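## Task

The wall rack has two removable shelves, each with a label on its front edge. Label colours: AA-24 yellow, AA-38 blue, AA-52 blue, AA-66 green, AA-70 green, AA-98 yellow. Slide each shelf into the rack level marked with the colour of its label, get five vials standing upright on each shelf, and push both shelves all the way in. Everything must stay in place by itself once the robot is gone; finish by opening the grippers and moving the arms away.

## Robot and tools

Robot: two arms, left_arm and right_arm, each ending in a parallel gripper. The gripper's fingers point along its own +z axis and close along its own y axis. The reported end_effector_position is the spot between the finger pads, roughly 1 cm behind the fingertips.

World frame (used in every state line): origin on the table top midway between the arms, +x out over the table, +z up, and left_arm sits on the +y side. The arm names do not correspond to image left or right. Each state line reads left_arm: position (m) and quaternion wxyz | right_arm: the same. Printed positions can be somewhat wrong, more so when an arm reaches far.

The row: every command that moves the robot uses one flat list of 14 numbers, each in [-1, 1], always covering both arms: dx, dy, dz, rx, ry, rz, opening for left_arm, then those seven for right_arm. The first six per arm are an offset, not a pose, expressed in that gripper's own axes and measured from the gripper pose shown in the latest result that showed it (before any such result in a scene, or for a second call in the same reply, from where the arm is when the action begins). A value of 1.0 equals 0.6 m of travel or 180 degrees of turn; rx, ry, rz form a single rotation vector. The opening is absolute: +1 fully open (0.094 m), -1 closed. All zeros does not mean pause: it steers the arm back to the reference pose.

execute_actions: argument actions is a list holding at most one item. Empty list: just report the state. {"rows": [...], "steps": n}: up to 15 rows, n up to 15 steps of 1/30 s; row i is used on step i, the final row repeats, and each row is counted from the same reference pose, not from the previous row. {"steps": n} with no rows: a wait of up to 300 steps counted from the last result, reply time included. Optional pictures (boolean) turns camera images on or off. A refused call sends nothing.

move: target is one 14-number row as above; speed is the path's top speed in m/s, 0.002 to 0.5 (default 0.25), with turning capped at twice that in rad/s. Each gripper follows a straight line toward its target; both paths finish together and last 0.5 to 10 s (cut short at 10 s). Grippers take the shorter rotation. Openings are applied at the start. Paths ignore obstacles and the other arm. The result adds a move: line with the outcome (done, off_target, moving, held, fault) and which limits fired (paced = sent pose clipped; held = some steps blocked, after which the arm may jump faster), plus each gripper's remaining distance to its target. If only one arm is named, the other finished normally.

wait: seconds from 0 to 10; nothing new is sent. zoom_image: camera (cam_head_left, cam_head_right, cam_high, cam_low, cam_left_wrist, cam_right_wrist) and region [x0, y0, x1, y1] in that camera's pixels, origin at top-left, at most 504x504. Head, high and low images are 504x504; wrist images are 616x616. Use it to read shelf labels and rack level colours. finished_scene: scene, the number of the scene being closed; irreversible.

Motion behaviour: each control step the commanded pose is limited to 70 mm and 16 degrees away from the measured pose, then solved by damped inverse kinematics, favouring position over orientation. Far targets may need several actions; after an action an arm only drifts to its last clipped pose, so read the result and send the remainder. Arms tend to end a centimetre or more low and can keep sagging under zero offsets; to hold an arm, send the correction back to its desired pose in the first call of a reply and zeros afterwards, raising the aim if it still sits low. A Hand target line shows where the controller is currently steering each gripper. A pose unreachable line or HELD marks clearance-check interventions.

Gripping: grip_measured is the finger opening on the command scale (joint readings also give it in metres); readings may be off by about 1 mm per gripper. To hold something, command about 0.03 below grip_measured; a smaller gap grips more gently. Pad force tops out near 50 to 62 N and is weaker on parts under about 2 mm thick.

Cautions: do not let the arms collide or press on each other; never push objects off the work area; avoid drops, slips, slams and forceful shoving, and note that faster moves or targets set deep past a contact hit harder. Expect occasional brief tugs on held parts or nudges to loose items. Holding loads heats motors: a MOTOR HOT line appears from 85 °C, and at 100 °C the arm lets go and falls (OVER-TEMPERATURE FAULT). Any FAULT stops that arm's action or wait. Time spent replying keeps the simulation running, so keep replies brisk.

Each tool is called after "Request:" by a JSON object that holds its "method" and its "body".

## Session

I'll start by looking at the scene.

Request:
{"method": "execute_actions", "body": {"actions": []}}

Scene clock: 0.00 s of 9600.00 s.
left_arm: end_effector_position=(+0.4776, +0.3383, +0.4801) grip_measured=+1.000 end_effector_quat_wxyz=(+0.700, -0.040, +0.712, +0.047) | right_arm: end_effector_position=(+0.5278, -0.3473, +0.4866) grip_measured=+1.000 end_effector_quat_wxyz=(+0.701, +0.034, +0.711, -0.045)
Joint positions: left_arm=[-0.015  1.056  1.031  0.009  0.01   0.011  0.094] | right_arm=[-0.     1.044  1.04  -0.01  -0.002 -0.016  0.094]
Joint velocities: left_arm=[-0.015  0.005  0.007  0.007  0.037  0.007  0.   ] | right_arm=[-0.005 -0.005 -0.017  0.002  0.037  0.022  0.   ]
Motor temperatures (°C, as the motors report them): left_arm=[27 26 26 26 29 28] | right_arm=[27 28 26 28 27 29]
Hand target (left_arm): +0.479, +0.338, +0.495; +0.709, -0.040, +0.702, +0.048
Hand target (right_arm): +0.526, -0.347, +0.513; +0.717, +0.034, +0.694, -0.047

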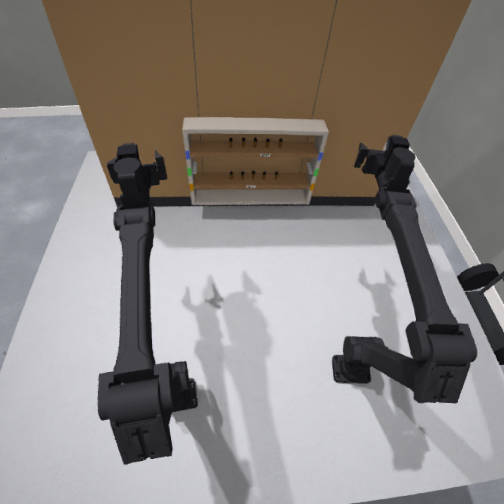

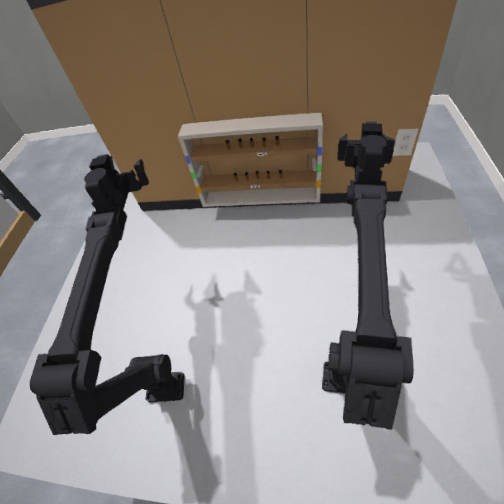

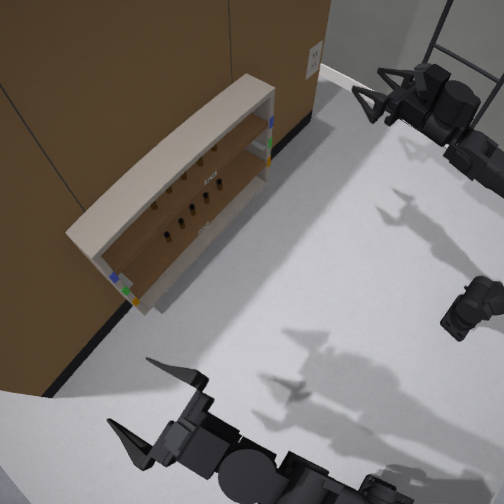

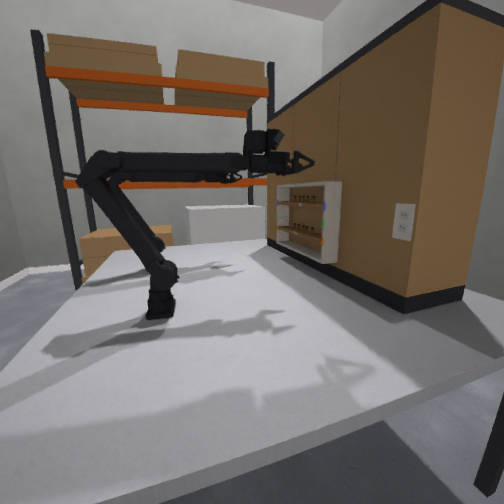

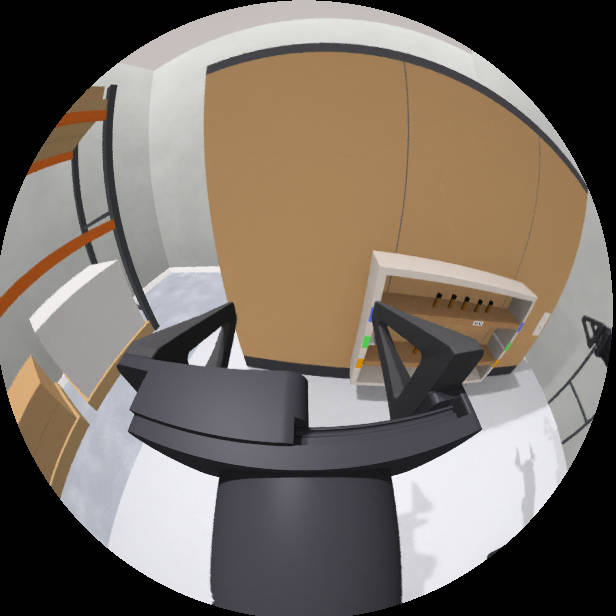

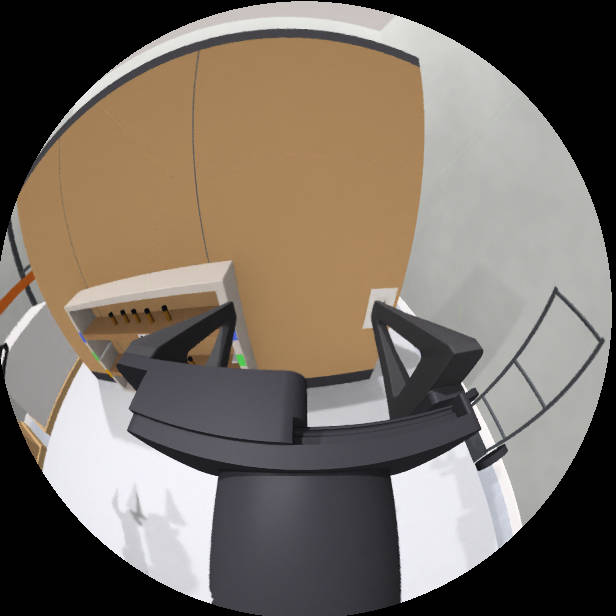

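Request:
{"method": "zoom_image", "body": {"camera": "cam_head_left", "region": [175, 105, 335, 215]}}

Request:
{"method": "zoom_image", "body": {"camera": "cam_high", "region": [60, 70, 290, 320]}}

Request:
{"method": "zoom_image", "body": {"camera": "cam_low", "region": [260, 170, 360, 280]}}

Region (175, 105, 335, 215) of cam_head_left's 504x504 image, scaled by 3.150, with more detail than that image has; it fills the top 346 rows of this view, and the rest is white.

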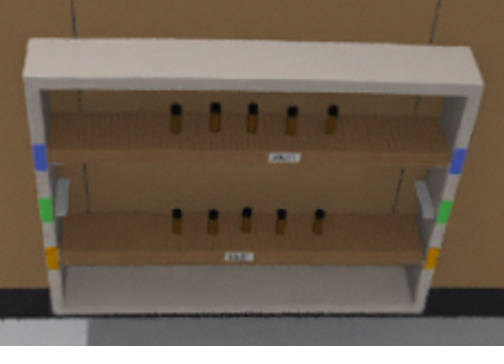

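Region (60, 70, 290, 320) of cam_high's 504x504 image, scaled by 2.016, with more detail than that image has; it fills the left 464 columns of this view, and the rest is white.

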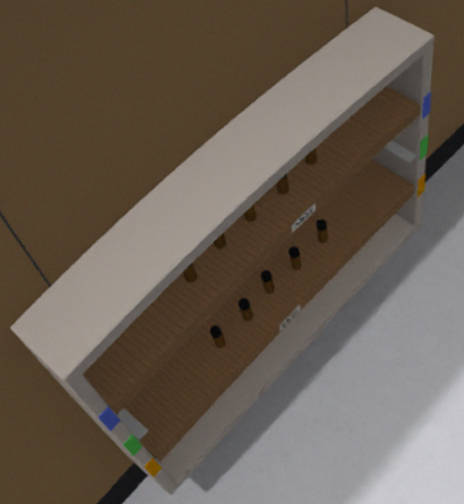

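Region (260, 170, 360, 280) of cam_low's 504x504 image, scaled by 4.582, with more detail than that image has; it fills the left 458 columns of this view, and the rest is white.

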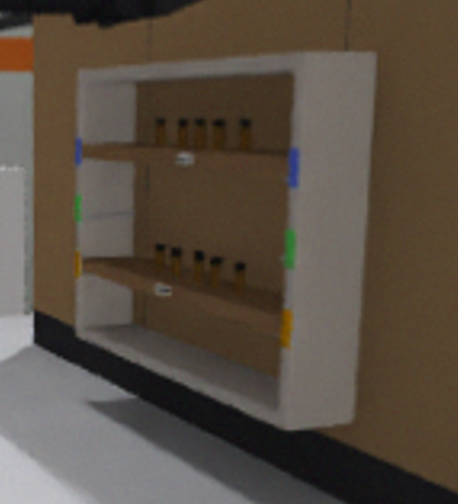

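Request:
{"method": "zoom_image", "body": {"camera": "cam_head_left", "region": [235, 145, 285, 195]}}

Request:
{"method": "zoom_image", "body": {"camera": "cam_left_wrist", "region": [420, 270, 540, 370]}}

Request:
{"method": "zoom_image", "body": {"camera": "cam_head_right", "region": [175, 105, 335, 215]}}

Region (235, 145, 285, 195) of cam_head_left's 504x504 image, scaled by 10.080, with more detail than that image has.

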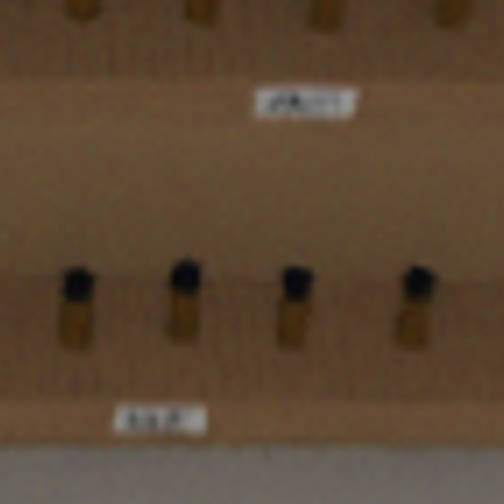

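Region (420, 270, 540, 370) of cam_left_wrist's 616x616 image, scaled by 4.200, with more detail than that image has.

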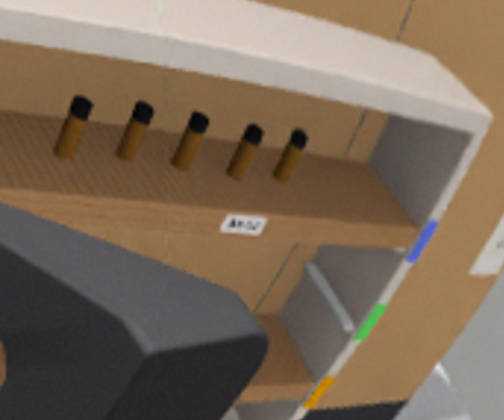

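Region (175, 105, 335, 215) of cam_head_right's 504x504 image, scaled by 3.150, with more detail than that image has; it fills the top 346 rows of this view, and the rest is white.

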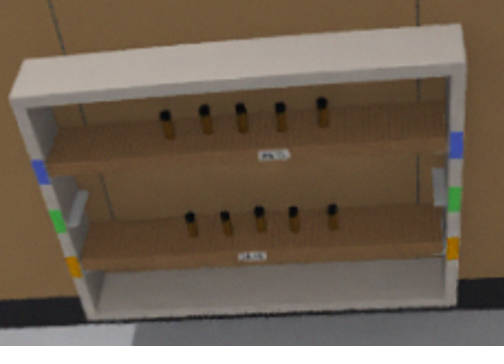

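Request:
{"method": "zoom_image", "body": {"camera": "cam_left_wrist", "region": [462, 312, 494, 334]}}

Request:
{"method": "zoom_image", "body": {"camera": "cam_right_wrist", "region": [60, 250, 260, 400]}}

Request:
{"method": "zoom_image", "body": {"camera": "cam_left_wrist", "region": [340, 240, 460, 400]}}

Region (462, 312, 494, 334) of cam_left_wrist's 616x616 image, scaled by 15.750, with more detail than that image has; it fills the top 346 rows of this view, and the rest is white.

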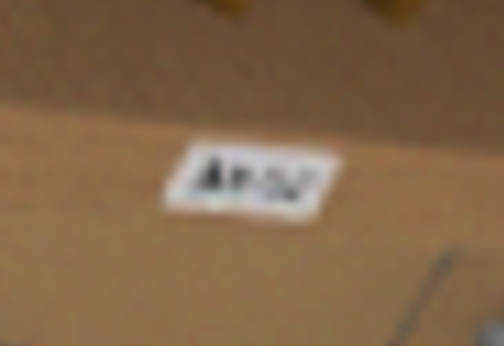

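Region (60, 250, 260, 400) of cam_right_wrist's 616x616 image, scaled by 2.520, with more detail than that image has; it fills the top 378 rows of this view, and the rest is white.

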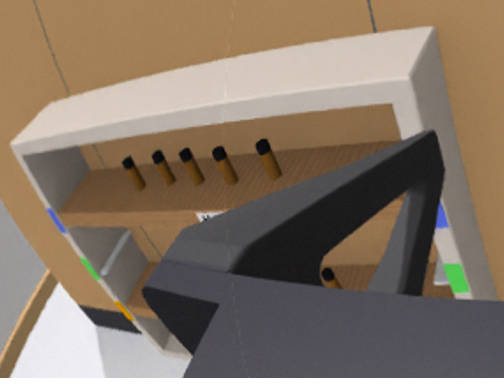

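Region (340, 240, 460, 400) of cam_left_wrist's 616x616 image, scaled by 3.150, with more detail than that image has; it fills the left 378 columns of this view, and the rest is white.

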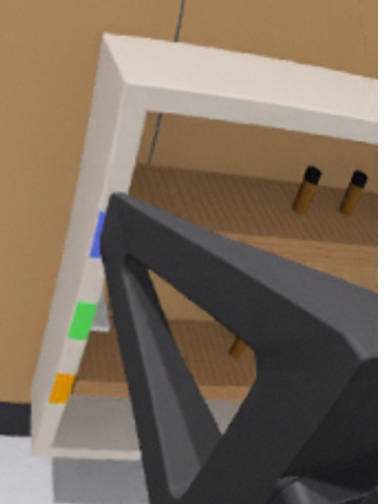

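Request:
{"method": "move", "body": {"target": [0.3295, -0.3238, 0.0373, 0.0351, 0.0266, -0.5025, 1.0, 0.3394, 0.3475, -0.0469, -0.0316, 0.0245, 0.5044, 1.0], "speed": 0.3}}

Scene clock: 98.30 s of 9600.00 s.
left_arm: end_effector_position=(+0.5198, +0.1536, +0.2854) grip_measured=+1.000 end_effector_quat_wxyz=(+0.505, -0.498, +0.505, -0.492) | right_arm: end_effector_position=(+0.5227, -0.1428, +0.2829) grip_measured=+1.000 end_effector_quat_wxyz=(+0.505, +0.499, +0.507, +0.489)
Joint positions: left_arm=[-0.443  1.403  0.762  0.634 -0.301 -1.553  0.094] | right_arm=[0.524 1.303 0.665 0.624 0.418 1.551 0.094]
Joint velocities: left_arm=[-0.005 -0.005  0.002 -0.007 -0.081 -0.037  0.   ] | right_arm=[ 0.015  0.005  0.002  0.032 -0.022 -0.022  0.   ]
Motor temperatures (°C, as the motors report them): left_arm=[27 27 39 27 29 28] | right_arm=[27 29 40 28 27 29]
Hand target (left_arm): +0.520, +0.149, +0.283; +0.502, -0.498, +0.501, -0.499
Hand target (right_arm): +0.523, -0.138, +0.284; +0.502, +0.498, +0.501, +0.498
Off the commanded pose (left_arm): 0.007 m, 1 deg.
Off the commanded pose (right_arm): 0.005 m, 2 deg.
After step 90, 92.03 s passed at rest.
move: done
camera_calibration (this result's frames):
cam_left_wrist: T_world_to_cam=[[-0.00280555, -0.0203685, 0.999789, -0.279213], [-0.578985, -0.815134, -0.0182313, 0.439282], [0.815333, -0.578914, -0.00950616, -0.207563], [0, 0, 0, 1]] pos_world=[0.422787, 0.232226, 0.285189]
cam_right_wrist: T_world_to_cam=[[-0.0118733, -0.0215166, -0.999698, 0.286524], [-0.581491, 0.813484, -0.0106024, 0.428386], [0.813466, 0.581189, -0.0221704, -0.213341], [0, 0, 0, 1]] pos_world=[0.42605, -0.218329, 0.28625]

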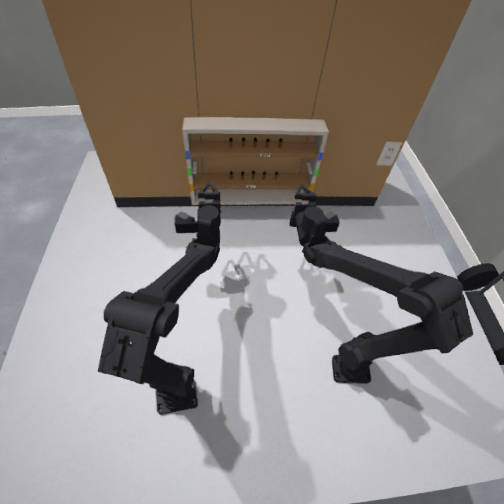

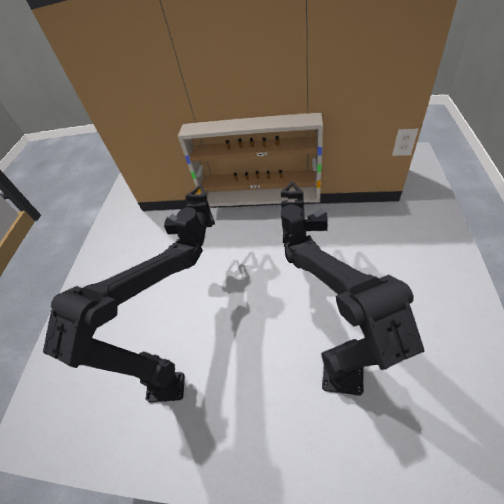

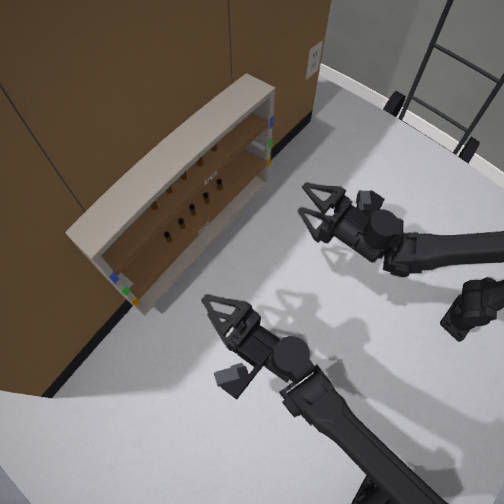

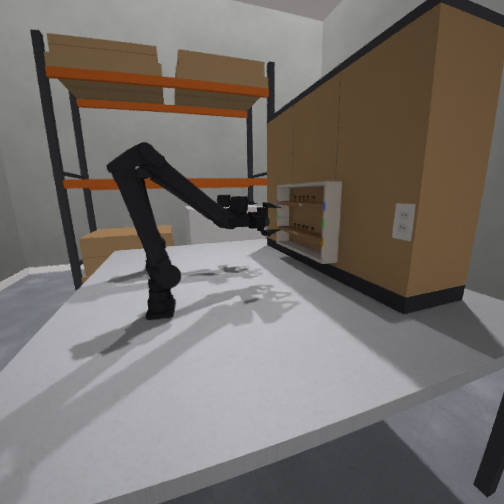

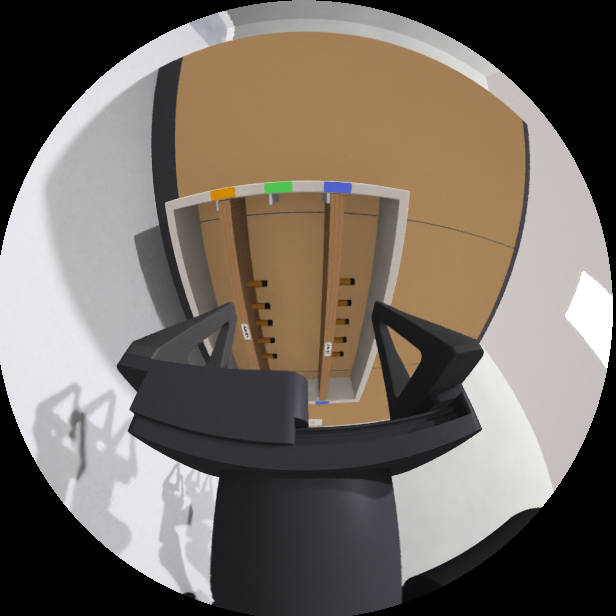

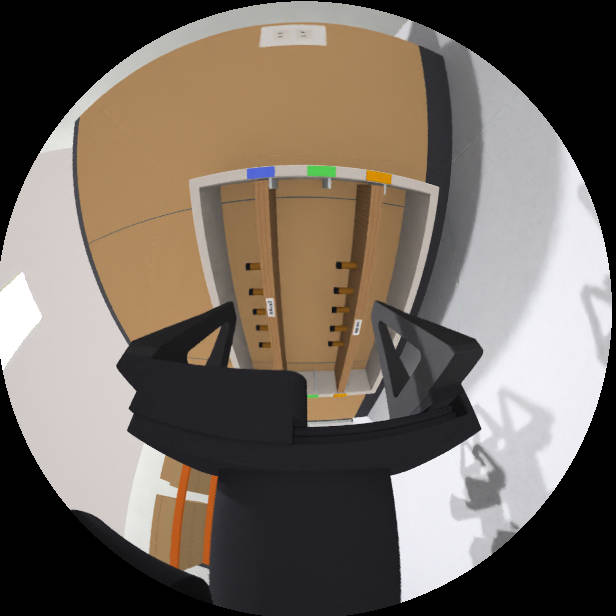

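Request:
{"method": "zoom_image", "body": {"camera": "cam_right_wrist", "region": [250, 285, 300, 330]}}

Request:
{"method": "zoom_image", "body": {"camera": "cam_left_wrist", "region": [225, 310, 270, 355]}}

Request:
{"method": "zoom_image", "body": {"camera": "cam_right_wrist", "region": [335, 305, 380, 350]}}

Request:
{"method": "zoom_image", "body": {"camera": "cam_left_wrist", "region": [305, 325, 350, 370]}}

Region (250, 285, 300, 330) of cam_right_wrist's 616x616 image, scaled by 10.080, with more detail than that image has; it fills the top 454 rows of this view, and the rest is white.

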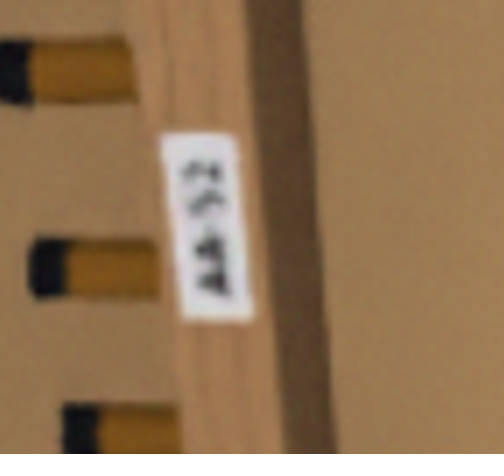

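Region (225, 310, 270, 355) of cam_left_wrist's 616x616 image, scaled by 11.200, with more detail than that image has.

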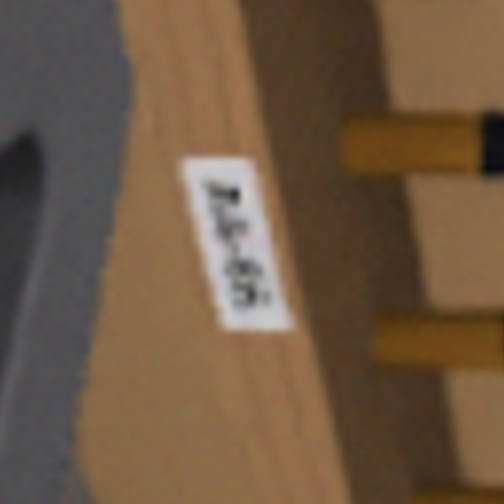

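Region (335, 305, 380, 350) of cam_right_wrist's 616x616 image, scaled by 11.200, with more detail than that image has.

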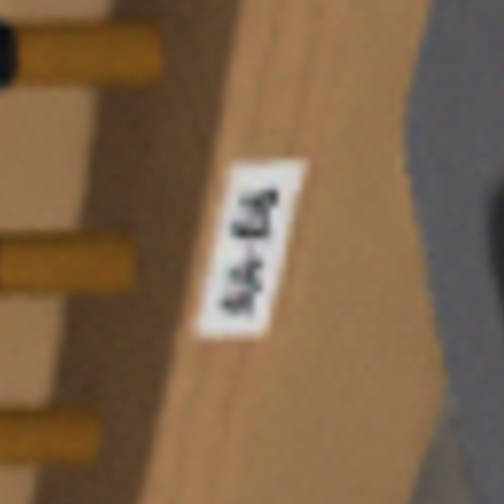

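Region (305, 325, 350, 370) of cam_left_wrist's 616x616 image, scaled by 11.200, with more detail than that image has.

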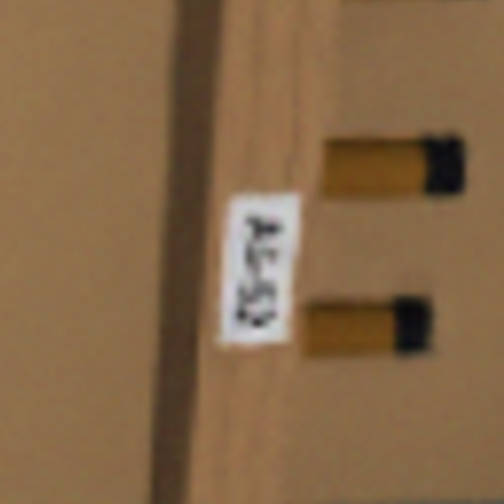

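Request:
{"method": "zoom_image", "body": {"camera": "cam_left_wrist", "region": [160, 170, 420, 300]}}

Request:
{"method": "zoom_image", "body": {"camera": "cam_right_wrist", "region": [185, 155, 445, 285]}}

Request:
{"method": "zoom_image", "body": {"camera": "cam_left_wrist", "region": [200, 175, 360, 235]}}

Request:
{"method": "zoom_image", "body": {"camera": "cam_right_wrist", "region": [240, 160, 400, 220]}}

Region (160, 170, 420, 300) of cam_left_wrist's 616x616 image, scaled by 1.938, with more detail than that image has.

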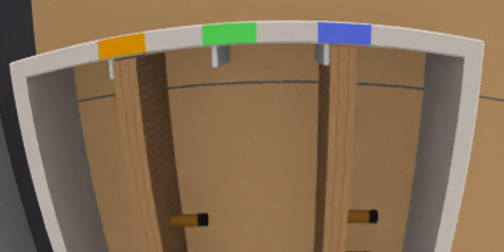

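Region (185, 155, 445, 285) of cam_right_wrist's 616x616 image, scaled by 1.938, with more detail than that image has.

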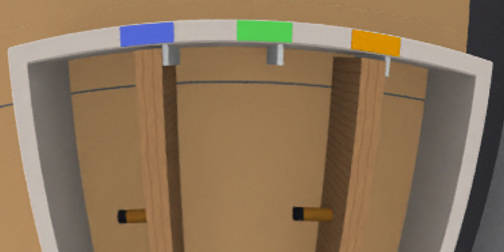

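Region (200, 175, 360, 235) of cam_left_wrist's 616x616 image, scaled by 3.150, with more detail than that image has; it fills the top 189 rows of this view, and the rest is white.

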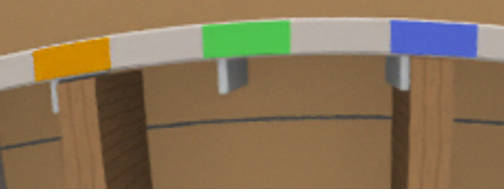

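Region (240, 160, 400, 220) of cam_right_wrist's 616x616 image, scaled by 3.150, with more detail than that image has; it fills the top 189 rows of this view, and the rest is white.

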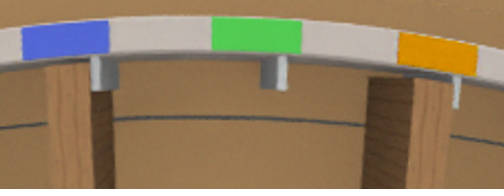

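Request:
{"method": "move", "body": {"target": [0.0103, 0.1662, 0.168, 0.002, 0.002, -0.010, 0.1, -0.007, -0.158, 0.1643, -0.002, 0.0025, 0.012, 0.1], "speed": 0.2}}

Scene clock: 143.07 s of 9600.00 s.
left_arm: end_effector_position=(+0.6063, +0.1468, +0.1700) grip_measured=+0.101 end_effector_quat_wxyz=(+0.488, -0.508, +0.516, -0.488) | right_arm: end_effector_position=(+0.6030, -0.1476, +0.1647) grip_measured=+0.102 end_effector_quat_wxyz=(+0.484, +0.511, +0.523, +0.480)
Joint positions: left_arm=[-0.401  1.815  0.914  0.853 -0.244 -1.575  0.052] | right_arm=[0.436 1.724 0.768 0.882 0.313 1.578 0.052]
Joint velocities: left_arm=[-0.005 -0.015  0.007 -0.017  0.007  0.007  0.   ] | right_arm=[-0.005 -0.015 -0.002  0.002 -0.007  0.066 -0.001]
Motor temperatures (°C, as the motors report them): left_arm=[27 28 36 27 29 28] | right_arm=[27 29 37 29 27 29]
Hand target (left_arm): +0.619, +0.150, +0.187; +0.497, -0.503, +0.497, -0.503
Hand target (right_arm): +0.619, -0.149, +0.189; +0.495, +0.505, +0.498, +0.502
Off the commanded pose (left_arm): 0.021 m, 3 deg.
Off the commanded pose (right_arm): 0.028 m, 4 deg.
After step 90, 40.67 s passed at rest.
move: off_target (left_arm, right_arm)
camera_calibration (this result's frames):
cam_left_wrist: T_world_to_cam=[[0.0385376, -0.00888634, 0.999218, -0.19032], [-0.590321, -0.807018, 0.0155903, 0.481589], [0.806248, -0.59046, -0.0363463, -0.271299], [0, 0, 0, 1]] pos_world=[0.51036, 0.226769, 0.172803]
cam_right_wrist: T_world_to_cam=[[-0.069048, -0.0129376, -0.997529, 0.204597], [-0.593259, 0.804429, 0.0306316, 0.476642], [0.802045, 0.593908, -0.0632195, -0.262944], [0, 0, 0, 1]] pos_world=[0.507792, -0.224612, 0.172868]

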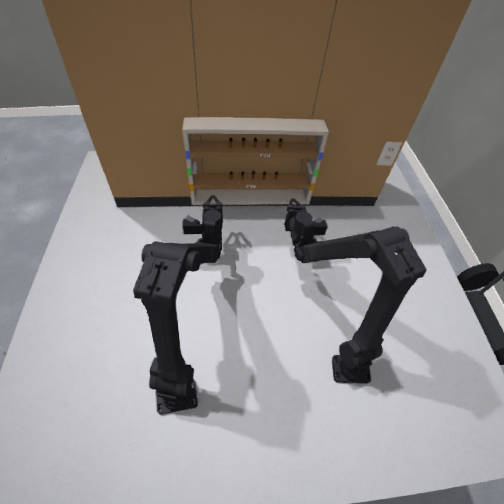

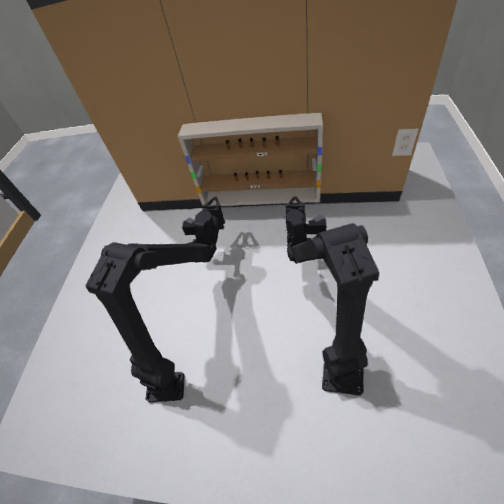

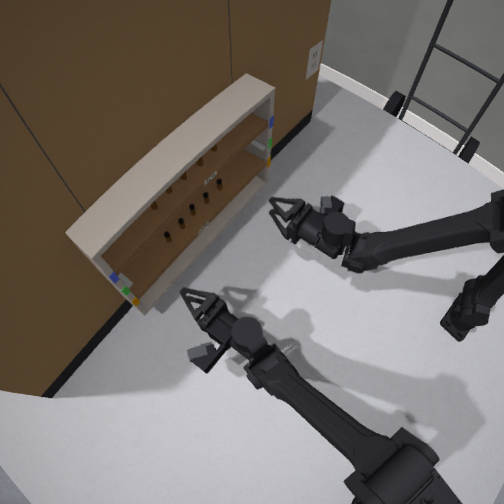

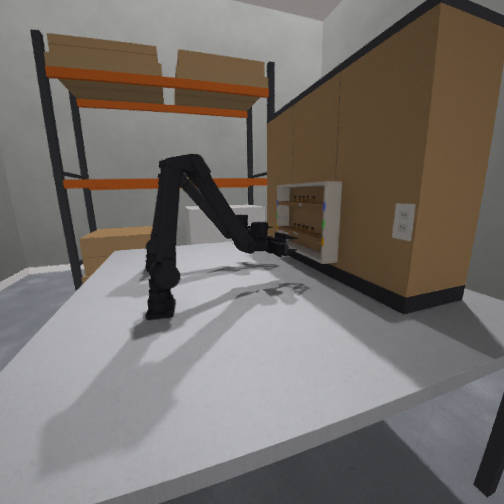

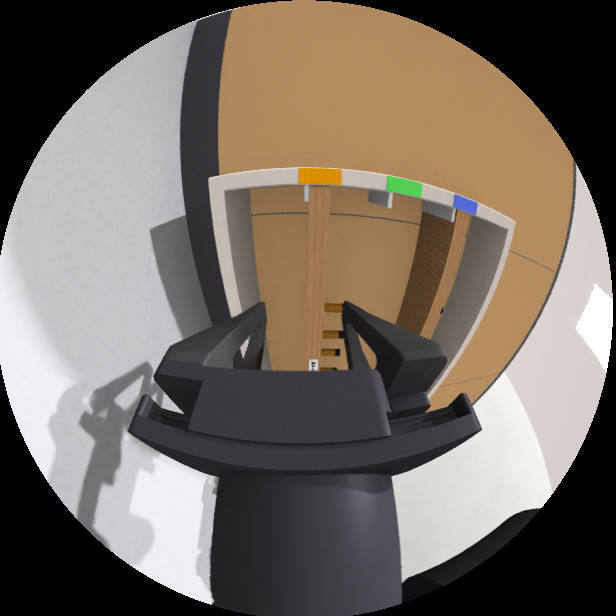

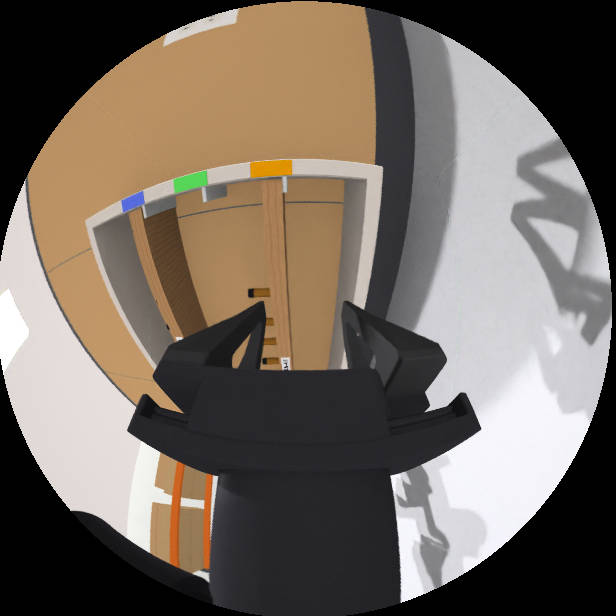

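Request:
{"method": "move", "body": {"target": [-0.0113, -0.0549, 0.0669, 0.0306, -0.005, -0.009, 0.1, -0.0082, 0.0829, 0.0743, -0.0427, -0.005, 0.0146, 0.1], "speed": 0.1}}

Scene clock: 176.20 s of 9600.00 s.
left_arm: end_effector_position=(+0.6345, +0.1500, +0.1931) grip_measured=+0.101 end_effector_quat_wxyz=(+0.502, -0.499, +0.494, -0.505) | right_arm: end_effector_position=(+0.6333, -0.1501, +0.1943) grip_measured=+0.102 end_effector_quat_wxyz=(+0.501, +0.500, +0.494, +0.505)
Joint positions: left_arm=[-0.384  1.847  0.999  0.863 -0.236 -1.575  0.052] | right_arm=[0.413 1.753 0.854 0.912 0.301 1.578 0.052]
Joint velocities: left_arm=[ 0.005  0.005  0.002 -0.007  0.037 -0.007 -0.001] | right_arm=[-0.005 -0.005  0.002  0.022 -0.007 -0.051 -0.   ]
Motor temperatures (°C, as the motors report them): left_arm=[27 29 38 27 29 28] | right_arm=[27 31 39 29 27 29]
Hand target (left_arm): +0.647, +0.154, +0.201; +0.509, -0.495, +0.481, -0.514
Hand target (right_arm): +0.649, -0.153, +0.212; +0.511, +0.494, +0.474, +0.520
Off the commanded pose (left_arm): 0.016 m, 2 deg.
Off the commanded pose (right_arm): 0.024 m, 3 deg.
After step 90, 29.07 s passed at rest.
move: off_target (left_arm, right_arm)
camera_calibration (this result's frames):
cam_left_wrist: T_world_to_cam=[[-0.0232394, 0.00703565, 0.999705, -0.177736], [-0.583145, -0.81233, -0.00783896, 0.501309], [0.812036, -0.583155, 0.0229808, -0.307511], [0, 0, 0, 1]] pos_world=[0.537915, 0.229153, 0.188681]
cam_right_wrist: T_world_to_cam=[[0.0128797, 0.0143888, -0.999814, 0.188907], [-0.586674, 0.809813, 0.00409686, 0.497578], [0.809721, 0.586511, 0.0188716, -0.305825], [0, 0, 0, 1]] pos_world=[0.537116, -0.226293, 0.192605]

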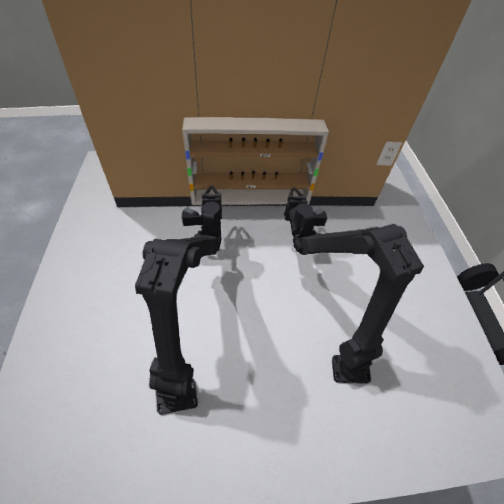

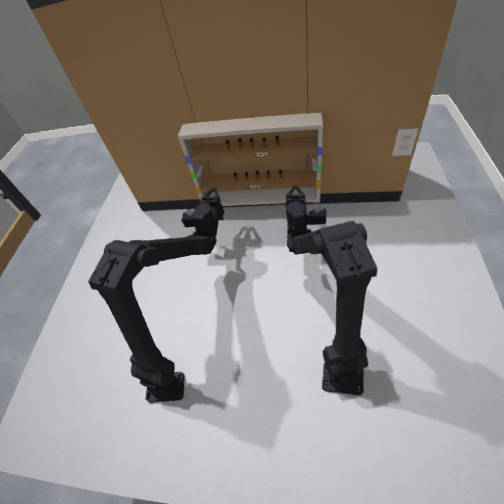

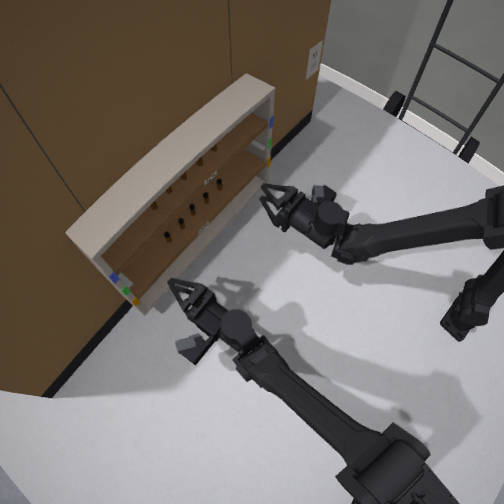

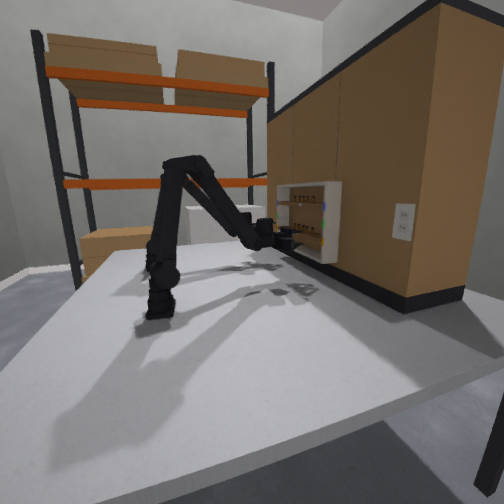

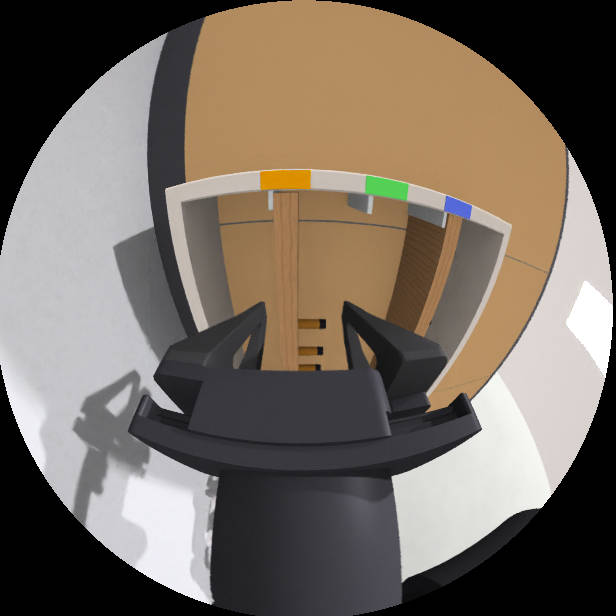

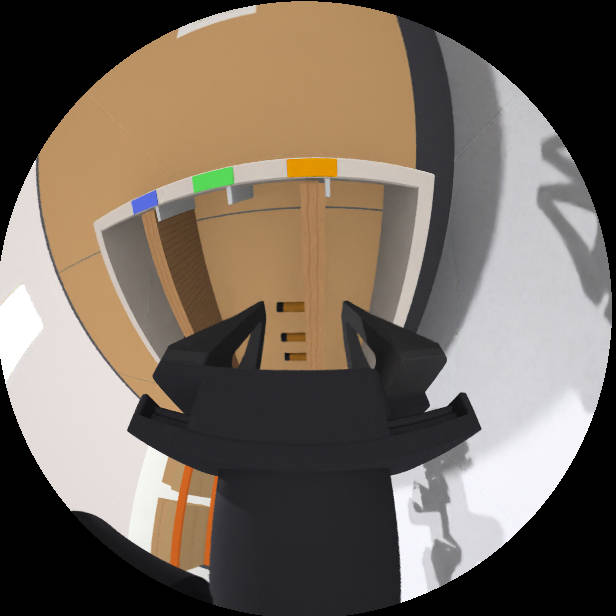

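Request:
{"method": "zoom_image", "body": {"camera": "cam_right_wrist", "region": [250, 150, 370, 370]}}

Request:
{"method": "zoom_image", "body": {"camera": "cam_left_wrist", "region": [240, 160, 360, 380]}}

Region (250, 150, 370, 370) of cam_right_wrist's 616x616 image, scaled by 2.291, with more detail than that image has; it fills the left 275 columns of this view, and the rest is white.

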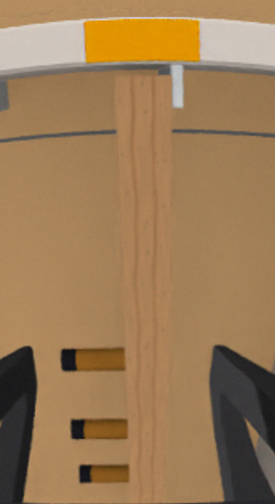

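Region (240, 160, 360, 380) of cam_left_wrist's 616x616 image, scaled by 2.291, with more detail than that image has; it fills the left 275 columns of this view, and the rest is white.

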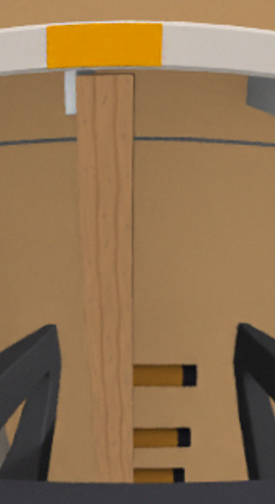

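Request:
{"method": "move", "body": {"target": [-0.0065, 0.0111, 0.129, 0.0035, -0.0016, 0.0067, 0.2, -0.0044, 0.0112, 0.1363, -0.0089, -0.002, -0.009, 0.2], "speed": 0.06}}

Scene clock: 236.73 s of 9600.00 s.
left_arm: end_effector_position=(+0.6981, +0.1494, +0.1880) grip_measured=+0.198 end_effector_quat_wxyz=(+0.506, -0.492, +0.496, -0.505) | right_arm: end_effector_position=(+0.6962, -0.1493, +0.1912) grip_measured=+0.198 end_effector_quat_wxyz=(+0.507, +0.492, +0.500, +0.501)
Joint positions: left_arm=[-0.358  1.977  1.196  0.805 -0.207 -1.561  0.056] | right_arm=[0.379 1.875 1.037 0.854 0.262 1.554 0.056]
Joint velocities: left_arm=[-0.005  0.005  0.007 -0.012  0.007  0.007 -0.001] | right_arm=[-0.005 -0.005 -0.007 -0.012 -0.037  0.007  0.002]
Motor temperatures (°C, as the motors report them): left_arm=[27 31 40 27 29 28] | right_arm=[27 32 41 29 27 29]
Hand target (left_arm): +0.711, +0.155, +0.188; +0.511, -0.492, +0.495, -0.501
Hand target (right_arm): +0.713, -0.153, +0.203; +0.516, +0.488, +0.492, +0.504
Off the commanded pose (left_arm): 0.015 m, 1 deg.
Off the commanded pose (right_arm): 0.022 m, 2 deg.
After step 90, 55.83 s passed at rest.
move: off_target (left_arm, right_arm)
camera_calibration (this result's frames):
cam_left_wrist: T_world_to_cam=[[-0.0319245, -0.00597395, 0.999472, -0.163111], [-0.585878, -0.810057, -0.0235555, 0.542352], [0.80977, -0.586321, 0.0223606, -0.357259], [0, 0, 0, 1]] pos_world=[0.601842, 0.228893, 0.183789]
cam_right_wrist: T_world_to_cam=[[0.0167028, -0.00943903, -0.999816, 0.17873], [-0.589457, 0.807611, -0.0174719, 0.539557], [0.807627, 0.589641, 0.00792543, -0.353163], [0, 0, 0, 1]] pos_world=[0.600285, -0.225826, 0.190924]

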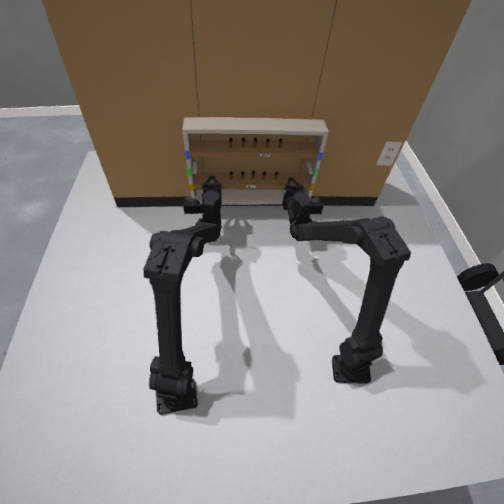

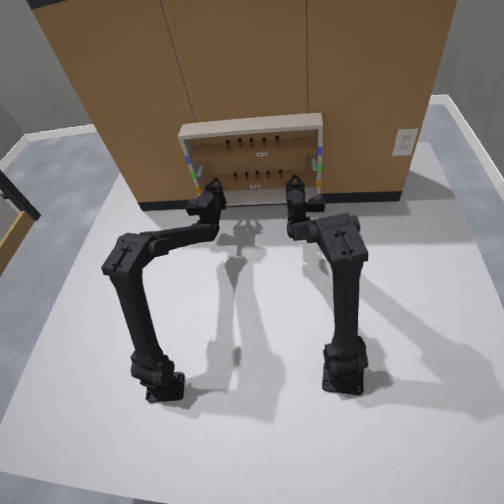

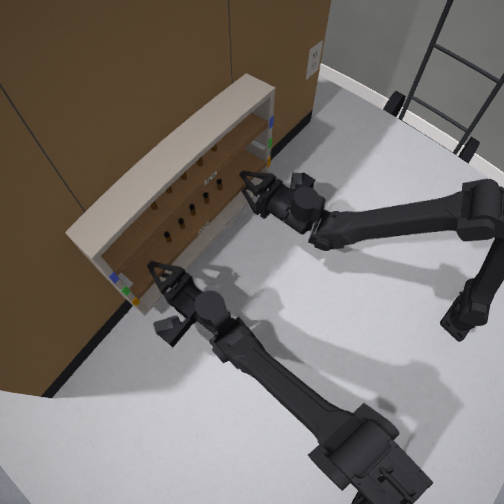

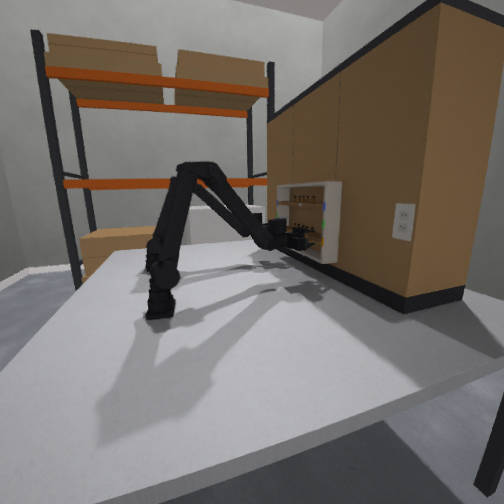

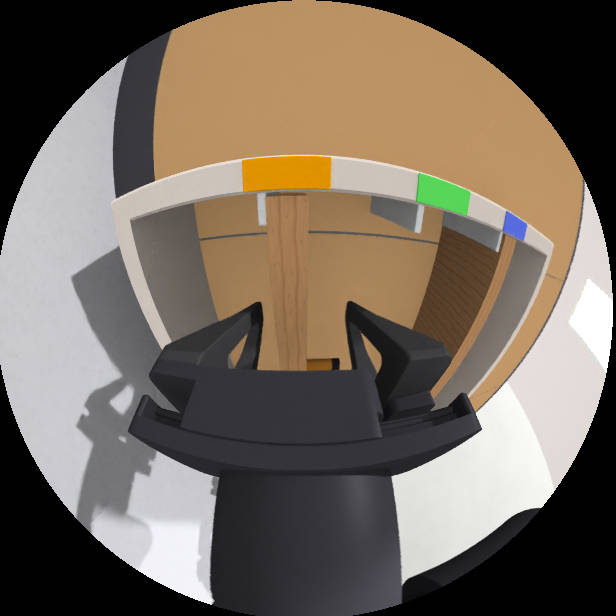

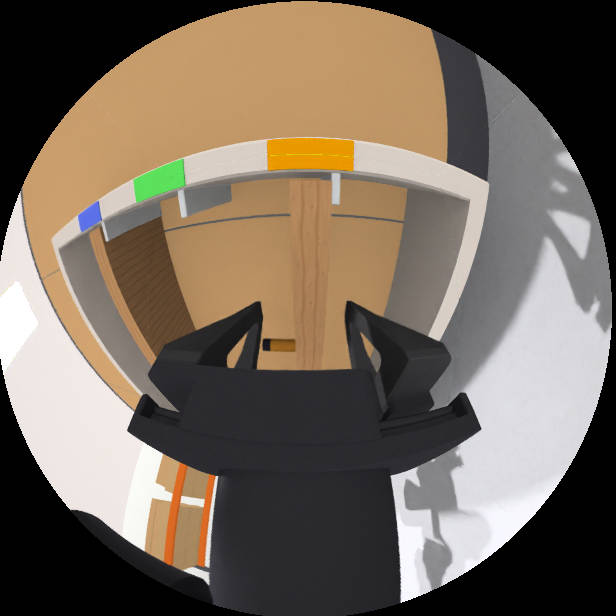

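Request:
{"method": "zoom_image", "body": {"camera": "cam_left_wrist", "region": [220, 150, 380, 380]}}

Request:
{"method": "zoom_image", "body": {"camera": "cam_right_wrist", "region": [230, 130, 390, 380]}}

Request:
{"method": "zoom_image", "body": {"camera": "cam_high", "region": [110, 150, 300, 330]}}

Region (220, 150, 380, 380) of cam_left_wrist's 616x616 image, scaled by 2.191, with more detail than that image has; it fills the left 351 columns of this view, and the rest is white.

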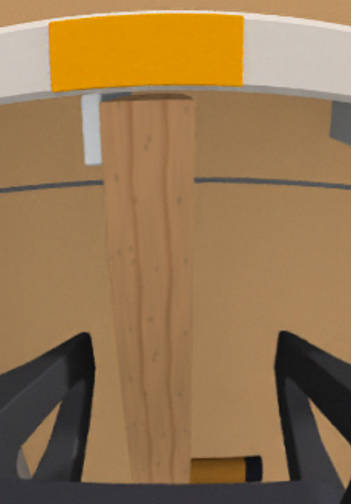

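Region (230, 130, 390, 380) of cam_right_wrist's 616x616 image, scaled by 2.016, with more detail than that image has; it fills the left 323 columns of this view, and the rest is white.

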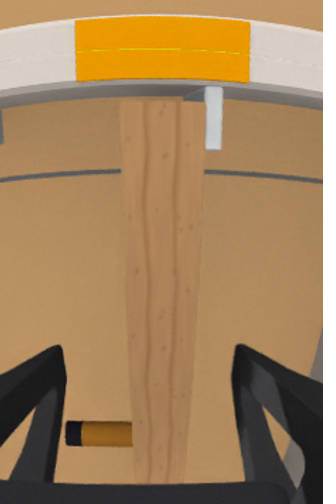

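Region (110, 150, 300, 330) of cam_high's 504x504 image, scaled by 2.653, with more detail than that image has; it fills the top 477 rows of this view, and the rest is white.

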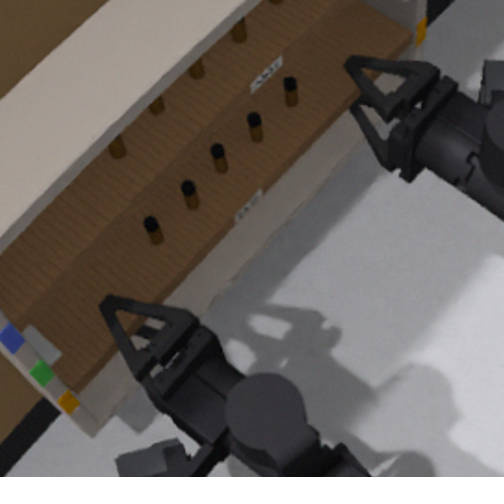

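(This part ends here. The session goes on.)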